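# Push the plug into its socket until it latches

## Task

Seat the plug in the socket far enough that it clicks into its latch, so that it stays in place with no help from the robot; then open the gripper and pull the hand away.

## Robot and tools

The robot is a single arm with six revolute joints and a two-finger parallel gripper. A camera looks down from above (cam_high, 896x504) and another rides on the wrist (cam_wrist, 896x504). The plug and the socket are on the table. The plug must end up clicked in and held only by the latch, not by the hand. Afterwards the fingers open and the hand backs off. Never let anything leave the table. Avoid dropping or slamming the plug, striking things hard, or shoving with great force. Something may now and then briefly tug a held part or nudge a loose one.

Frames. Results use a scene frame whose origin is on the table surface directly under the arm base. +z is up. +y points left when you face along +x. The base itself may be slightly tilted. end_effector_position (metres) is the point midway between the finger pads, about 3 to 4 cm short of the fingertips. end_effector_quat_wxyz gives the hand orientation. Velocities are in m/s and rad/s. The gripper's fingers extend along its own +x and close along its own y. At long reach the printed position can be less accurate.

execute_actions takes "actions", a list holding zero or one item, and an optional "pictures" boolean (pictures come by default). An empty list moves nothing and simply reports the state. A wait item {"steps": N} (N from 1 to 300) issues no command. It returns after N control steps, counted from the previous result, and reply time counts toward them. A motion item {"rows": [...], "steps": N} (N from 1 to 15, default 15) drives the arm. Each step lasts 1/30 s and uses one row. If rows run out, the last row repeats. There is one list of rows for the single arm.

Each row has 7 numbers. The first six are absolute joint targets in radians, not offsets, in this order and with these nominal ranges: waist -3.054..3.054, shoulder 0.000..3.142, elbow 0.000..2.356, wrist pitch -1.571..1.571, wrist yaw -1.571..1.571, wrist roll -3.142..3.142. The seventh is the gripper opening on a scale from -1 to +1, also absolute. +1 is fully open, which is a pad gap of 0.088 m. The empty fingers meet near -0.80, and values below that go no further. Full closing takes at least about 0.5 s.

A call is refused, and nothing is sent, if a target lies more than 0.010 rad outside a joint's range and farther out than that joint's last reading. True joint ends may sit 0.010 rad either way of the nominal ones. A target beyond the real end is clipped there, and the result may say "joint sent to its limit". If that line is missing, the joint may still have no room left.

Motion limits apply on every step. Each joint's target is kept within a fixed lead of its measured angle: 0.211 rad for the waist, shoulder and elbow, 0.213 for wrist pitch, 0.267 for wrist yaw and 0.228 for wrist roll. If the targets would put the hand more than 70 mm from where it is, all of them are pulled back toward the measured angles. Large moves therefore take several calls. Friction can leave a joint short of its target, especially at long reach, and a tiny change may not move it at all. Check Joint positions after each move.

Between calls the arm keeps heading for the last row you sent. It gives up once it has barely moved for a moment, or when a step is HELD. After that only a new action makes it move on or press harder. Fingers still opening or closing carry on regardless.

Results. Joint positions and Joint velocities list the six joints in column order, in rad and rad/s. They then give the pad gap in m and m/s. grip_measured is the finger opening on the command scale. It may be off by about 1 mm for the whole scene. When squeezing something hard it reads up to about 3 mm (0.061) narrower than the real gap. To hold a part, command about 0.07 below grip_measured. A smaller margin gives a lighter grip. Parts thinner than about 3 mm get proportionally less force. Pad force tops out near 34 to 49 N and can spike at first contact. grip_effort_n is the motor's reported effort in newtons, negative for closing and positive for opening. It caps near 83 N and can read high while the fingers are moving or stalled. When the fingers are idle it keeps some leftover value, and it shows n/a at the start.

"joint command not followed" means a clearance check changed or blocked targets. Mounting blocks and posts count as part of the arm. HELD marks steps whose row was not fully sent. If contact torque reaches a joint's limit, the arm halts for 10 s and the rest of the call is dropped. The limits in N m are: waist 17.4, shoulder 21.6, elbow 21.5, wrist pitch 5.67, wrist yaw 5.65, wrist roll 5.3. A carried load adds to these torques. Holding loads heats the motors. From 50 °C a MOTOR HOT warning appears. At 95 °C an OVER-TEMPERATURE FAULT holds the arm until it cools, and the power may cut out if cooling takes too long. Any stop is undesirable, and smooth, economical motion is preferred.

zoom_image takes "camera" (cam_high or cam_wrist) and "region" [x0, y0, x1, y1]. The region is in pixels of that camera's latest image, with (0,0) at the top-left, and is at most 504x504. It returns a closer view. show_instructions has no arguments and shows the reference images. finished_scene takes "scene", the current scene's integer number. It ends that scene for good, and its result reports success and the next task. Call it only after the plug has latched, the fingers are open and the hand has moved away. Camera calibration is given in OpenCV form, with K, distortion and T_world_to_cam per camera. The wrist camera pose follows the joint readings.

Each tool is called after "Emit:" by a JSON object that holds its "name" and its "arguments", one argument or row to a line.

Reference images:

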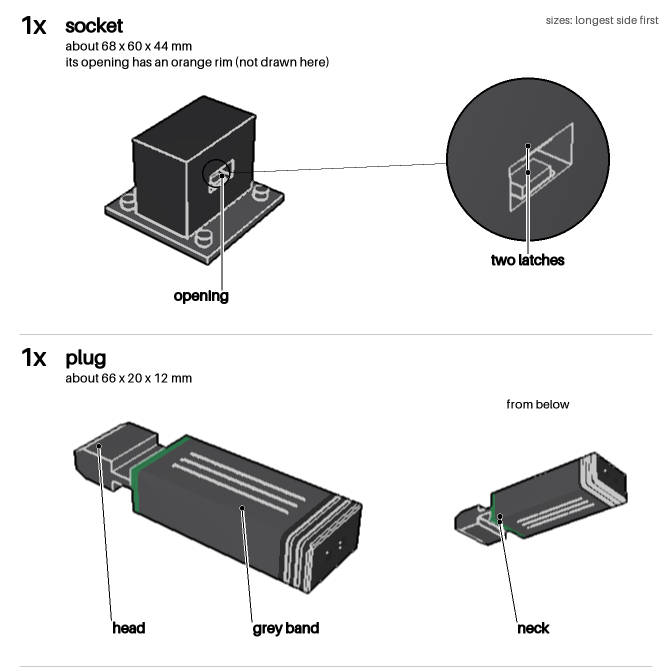

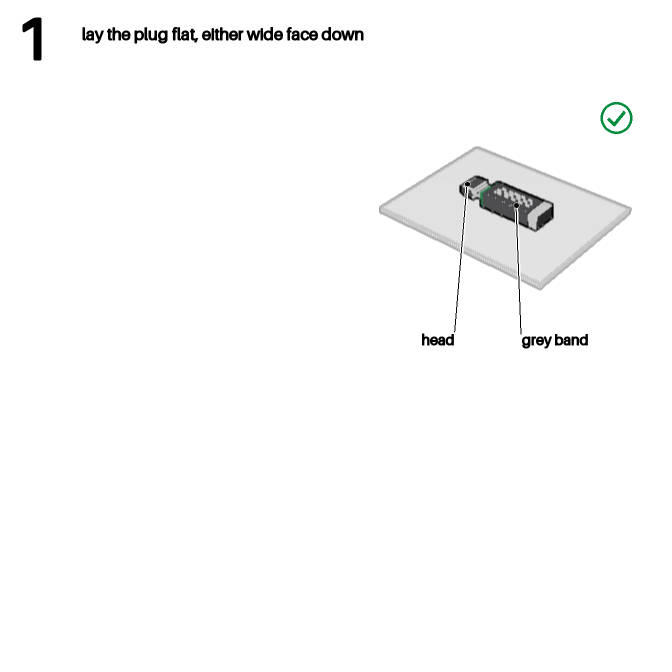

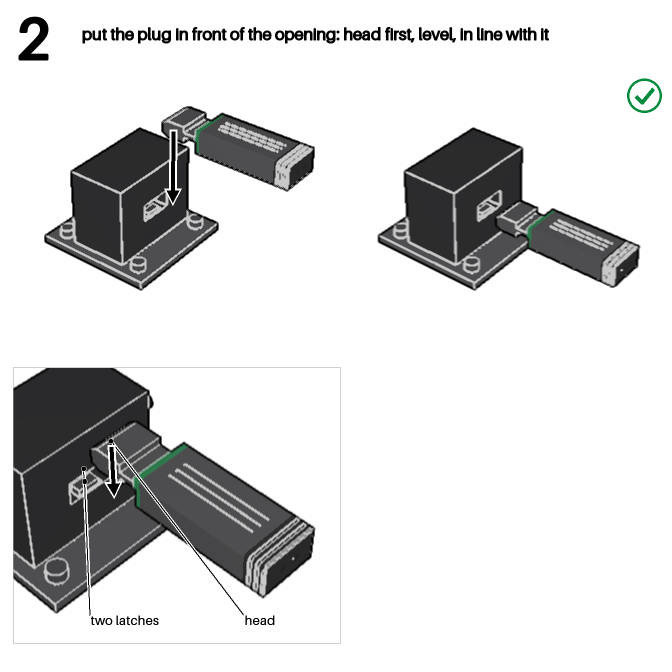

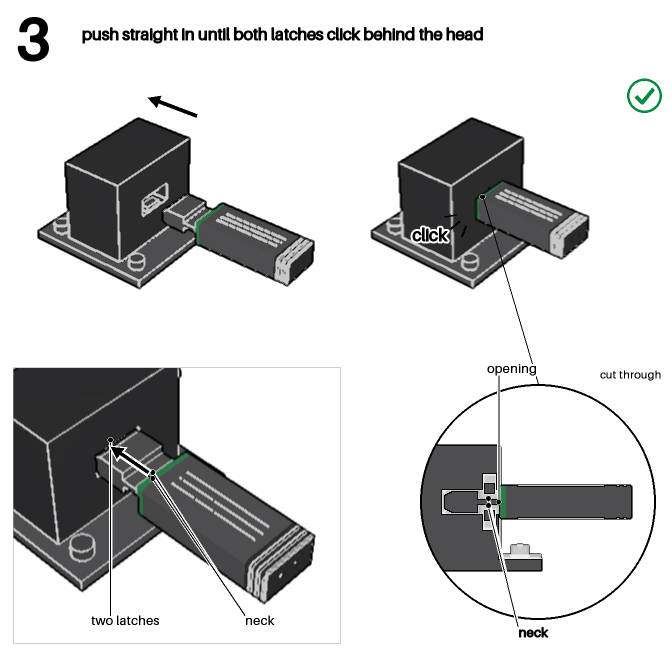

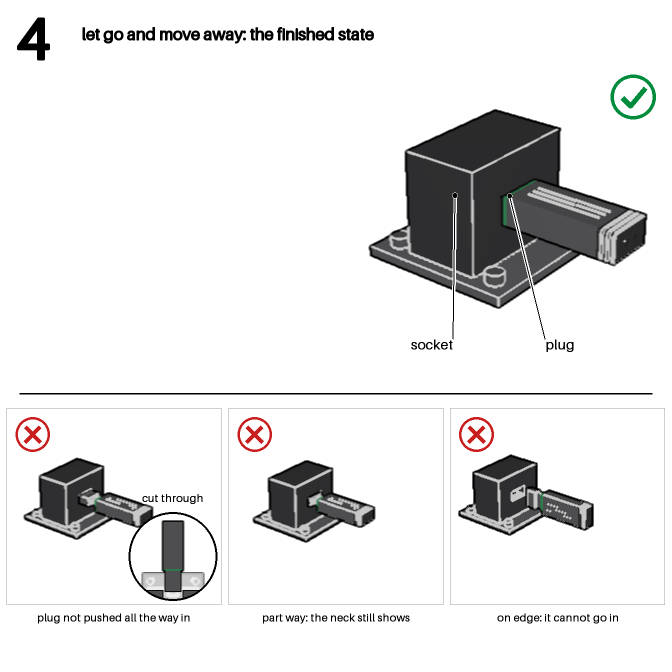

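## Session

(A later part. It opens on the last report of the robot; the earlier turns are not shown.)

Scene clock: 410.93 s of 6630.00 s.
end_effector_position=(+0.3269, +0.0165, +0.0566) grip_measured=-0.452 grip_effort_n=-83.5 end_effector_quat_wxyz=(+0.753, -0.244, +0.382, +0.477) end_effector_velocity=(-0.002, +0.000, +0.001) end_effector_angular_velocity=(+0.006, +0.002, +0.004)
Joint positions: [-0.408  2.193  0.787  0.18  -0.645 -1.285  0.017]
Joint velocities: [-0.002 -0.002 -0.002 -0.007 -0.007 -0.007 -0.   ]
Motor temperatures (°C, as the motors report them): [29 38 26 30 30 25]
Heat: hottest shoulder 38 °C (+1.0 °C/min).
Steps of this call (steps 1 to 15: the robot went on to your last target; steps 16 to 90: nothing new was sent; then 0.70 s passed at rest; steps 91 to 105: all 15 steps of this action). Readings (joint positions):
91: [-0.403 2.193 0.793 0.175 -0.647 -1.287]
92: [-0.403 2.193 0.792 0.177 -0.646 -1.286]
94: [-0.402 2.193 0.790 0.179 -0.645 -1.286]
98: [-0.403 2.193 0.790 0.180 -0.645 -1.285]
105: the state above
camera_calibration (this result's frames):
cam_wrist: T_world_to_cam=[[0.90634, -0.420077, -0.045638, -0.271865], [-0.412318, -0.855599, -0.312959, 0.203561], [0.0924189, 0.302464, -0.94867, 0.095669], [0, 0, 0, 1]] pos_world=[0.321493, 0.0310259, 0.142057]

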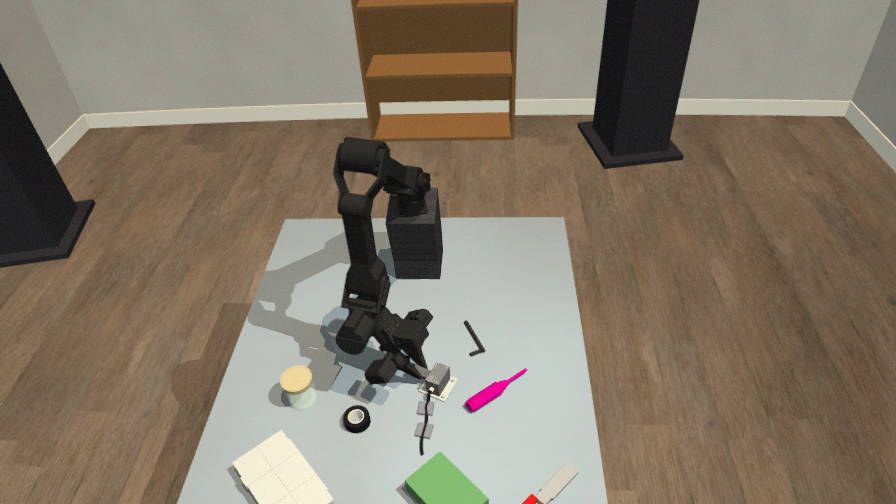

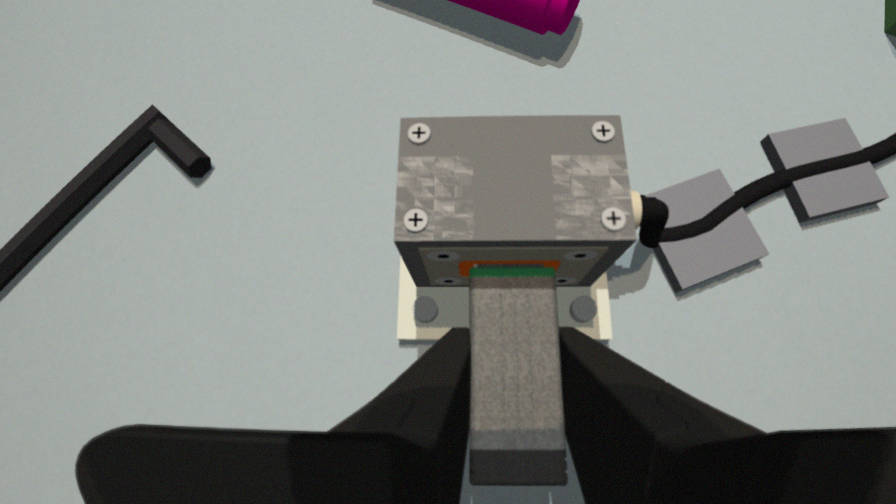

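Latched (≈1.5 mm play then held). Push back flush, unload, release.

Emit:
{"name": "execute_actions", "arguments": {
  "actions": [
    {"rows":[[-0.415,2.195,0.785,0.181,-0.63,-1.283,-0.55],[-0.405,2.194,0.788,0.182,-0.64,-1.283,-0.55],[-0.395,2.194,0.79,0.183,-0.648,-1.283,-0.55],[-0.388,2.194,0.791,0.183,-0.652,-1.283,-0.55],[-0.385,2.194,0.791,0.183,-0.654,-1.283,-0.55],[-0.385,2.194,0.791,0.183,-0.654,-1.283,-0.55],[-0.385,2.194,0.791,0.183,-0.654,-1.283,-0.55],[-0.392,2.194,0.79,0.182,-0.65,-1.284,-0.55],[-0.399,2.194,0.79,0.181,-0.647,-1.285,-0.5],[-0.402,2.193,0.79,0.18,-0.645,-1.285,-0.4],[-0.402,2.193,0.79,0.18,-0.645,-1.285,-0.25],[-0.402,2.193,0.79,0.18,-0.645,-1.285,-0.1],[-0.402,2.193,0.79,0.18,-0.645,-1.285,0.05]],"steps":15}
  ]
}}

Scene clock: 415.73 s of 6630.00 s.
end_effector_position=(+0.3271, +0.0184, +0.0567) grip_measured=-0.090 grip_effort_n=16.0 end_effector_quat_wxyz=(+0.752, -0.245, +0.380, +0.479) end_effector_velocity=(-0.002, +0.000, +0.001) end_effector_angular_velocity=(+0.006, +0.002, +0.005)
Joint positions: [-0.403  2.193  0.787  0.181 -0.647 -1.285  0.035]
Joint velocities: [-0.002 -0.002 -0.002 -0.007 -0.007 -0.007  0.078]
Motor temperatures (°C, as the motors report them): [29 38 26 30 30 25]
Heat: hottest shoulder 38 °C (+1.0 °C/min).
Steps of this call (steps 1 to 15: the robot went on to your last target; steps 16 to 90: nothing new was sent; then 1.30 s passed at rest; steps 91 to 105: all 15 steps of this action). Readings (joint positions):
91: [-0.408 2.193 0.787 0.180 -0.645 -1.285]
92: [-0.408 2.193 0.787 0.180 -0.645 -1.285]
94: [-0.406 2.193 0.787 0.180 -0.645 -1.285]
98: [-0.402 2.193 0.787 0.181 -0.645 -1.285]
105: the state above
camera_calibration (this result's frames):
cam_wrist: T_world_to_cam=[[0.90858, -0.415279, -0.045015, -0.272077], [-0.407388, -0.857154, -0.315154, 0.203901], [0.0922922, 0.304681, -0.947972, 0.0951812], [0, 0, 0, 1]] pos_world=[0.321486, 0.0327867, 0.142242]

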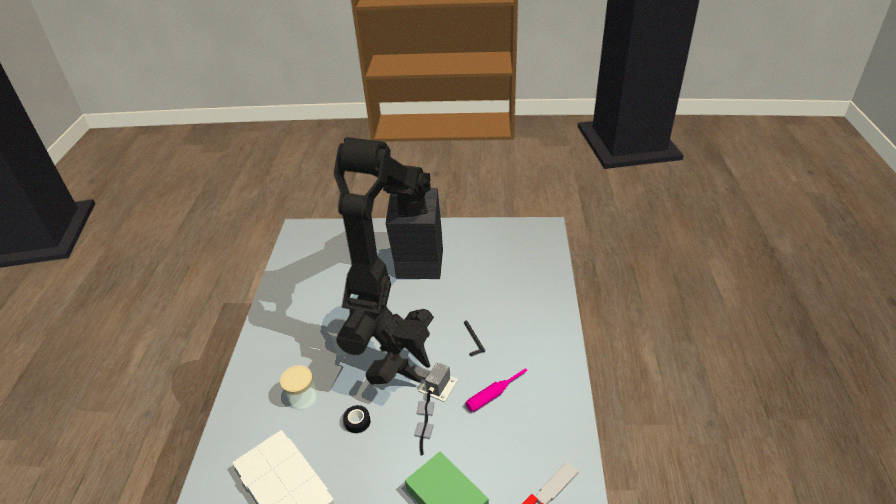

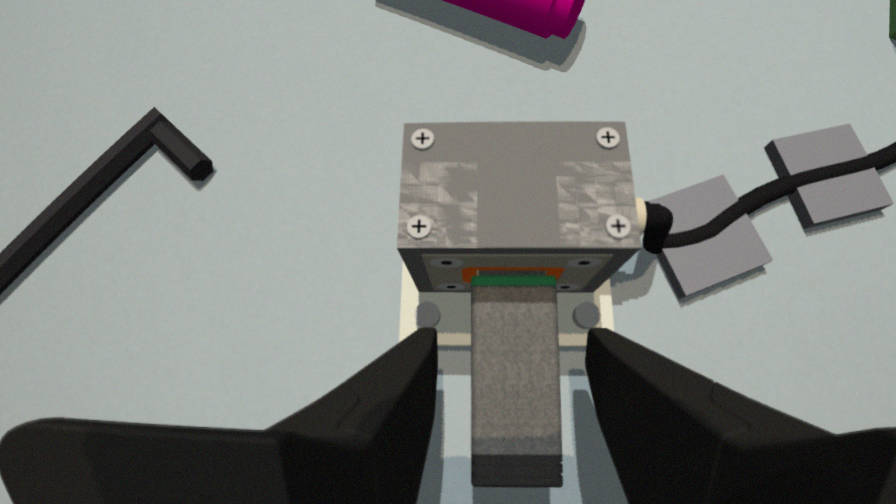

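Emit:
{"name": "execute_actions", "arguments": {
  "actions": [
    {"rows":[[-0.406,2.175,0.785,0.162,-0.648,-1.29,0.1],[-0.411,2.155,0.781,0.142,-0.65,-1.296,0.1],[-0.417,2.13,0.776,0.118,-0.652,-1.303,0.1],[-0.423,2.105,0.771,0.093,-0.654,-1.31,0.1],[-0.43,2.08,0.766,0.068,-0.656,-1.318,0.1],[-0.437,2.05,0.76,0.04,-0.658,-1.326,0.1],[-0.444,2.02,0.754,0.01,-0.66,-1.334,0.1],[-0.451,1.99,0.748,-0.02,-0.663,-1.342,0.1],[-0.458,1.96,0.742,-0.05,-0.665,-1.35,0.1],[-0.465,1.93,0.736,-0.08,-0.667,-1.358,0.1],[-0.472,1.9,0.73,-0.11,-0.669,-1.366,0.1],[-0.478,1.875,0.725,-0.135,-0.671,-1.373,0.1],[-0.482,1.855,0.72,-0.155,-0.672,-1.378,0.1],[-0.484,1.845,0.718,-0.165,-0.672,-1.38,0.1]],"steps":15}
  ]
}}

Scene clock: 421.33 s of 6630.00 s.
end_effector_position=(+0.3156, +0.0029, +0.1288) grip_measured=+0.097 grip_effort_n=15.6 end_effector_quat_wxyz=(+0.753, -0.245, +0.380, +0.478) end_effector_velocity=(-0.020, -0.016, +0.111) end_effector_angular_velocity=(-0.003, -0.087, +0.004)
Joint positions: [-0.476  1.883  0.736 -0.127 -0.67  -1.368  0.044]
Joint velocities: [-0.105 -0.486 -0.09  -0.388 -0.051 -0.125 -0.   ]
Motor temperatures (°C, as the motors report them): [29 38 26 30 29 25]
Heat: hottest shoulder 38 °C (+0.0 °C/min).
Steps of this call (steps 1 to 15: the robot went on to your last target; steps 16 to 90: nothing new was sent; then 2.10 s passed at rest; steps 91 to 105: all 15 steps of this action). Readings (joint positions):
91: [-0.403 2.192 0.787 0.179 -0.647 -1.285]
92: [-0.403 2.188 0.787 0.170 -0.647 -1.286]
94: [-0.407 2.166 0.783 0.137 -0.648 -1.295]
98: [-0.431 2.072 0.768 0.048 -0.656 -1.321]
105: the state above
camera_calibration (this result's frames):
cam_wrist: T_world_to_cam=[[0.907286, -0.418194, -0.0441076, -0.264607], [-0.40978, -0.855703, -0.315994, 0.20944], [0.0944037, 0.304771, -0.947735, 0.168591], [0, 0, 0, 1]] pos_world=[0.309983, 0.0171798, 0.21429]

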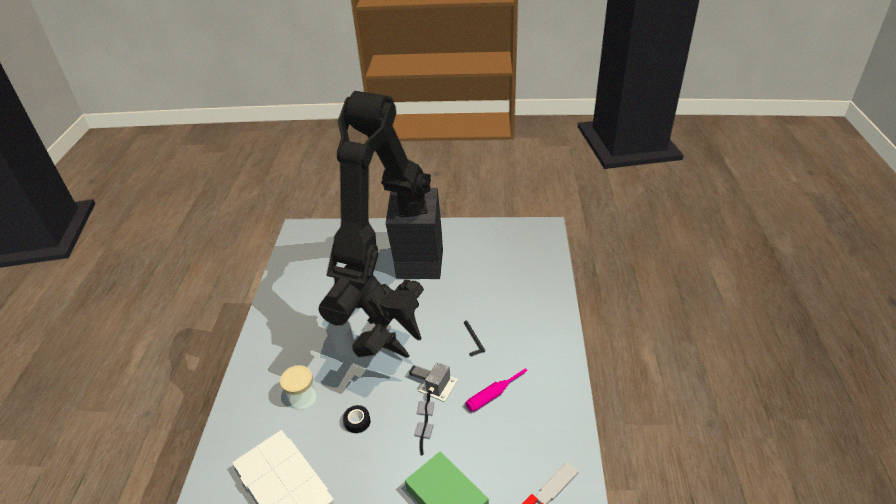

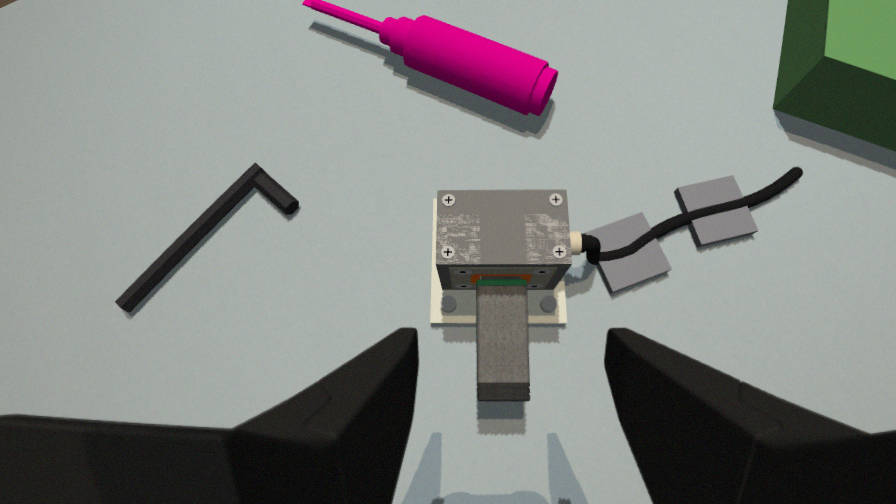

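Emit:
{"name": "finished_scene", "arguments": {
  "scene": 1
}}

The scene is finished: the task was done.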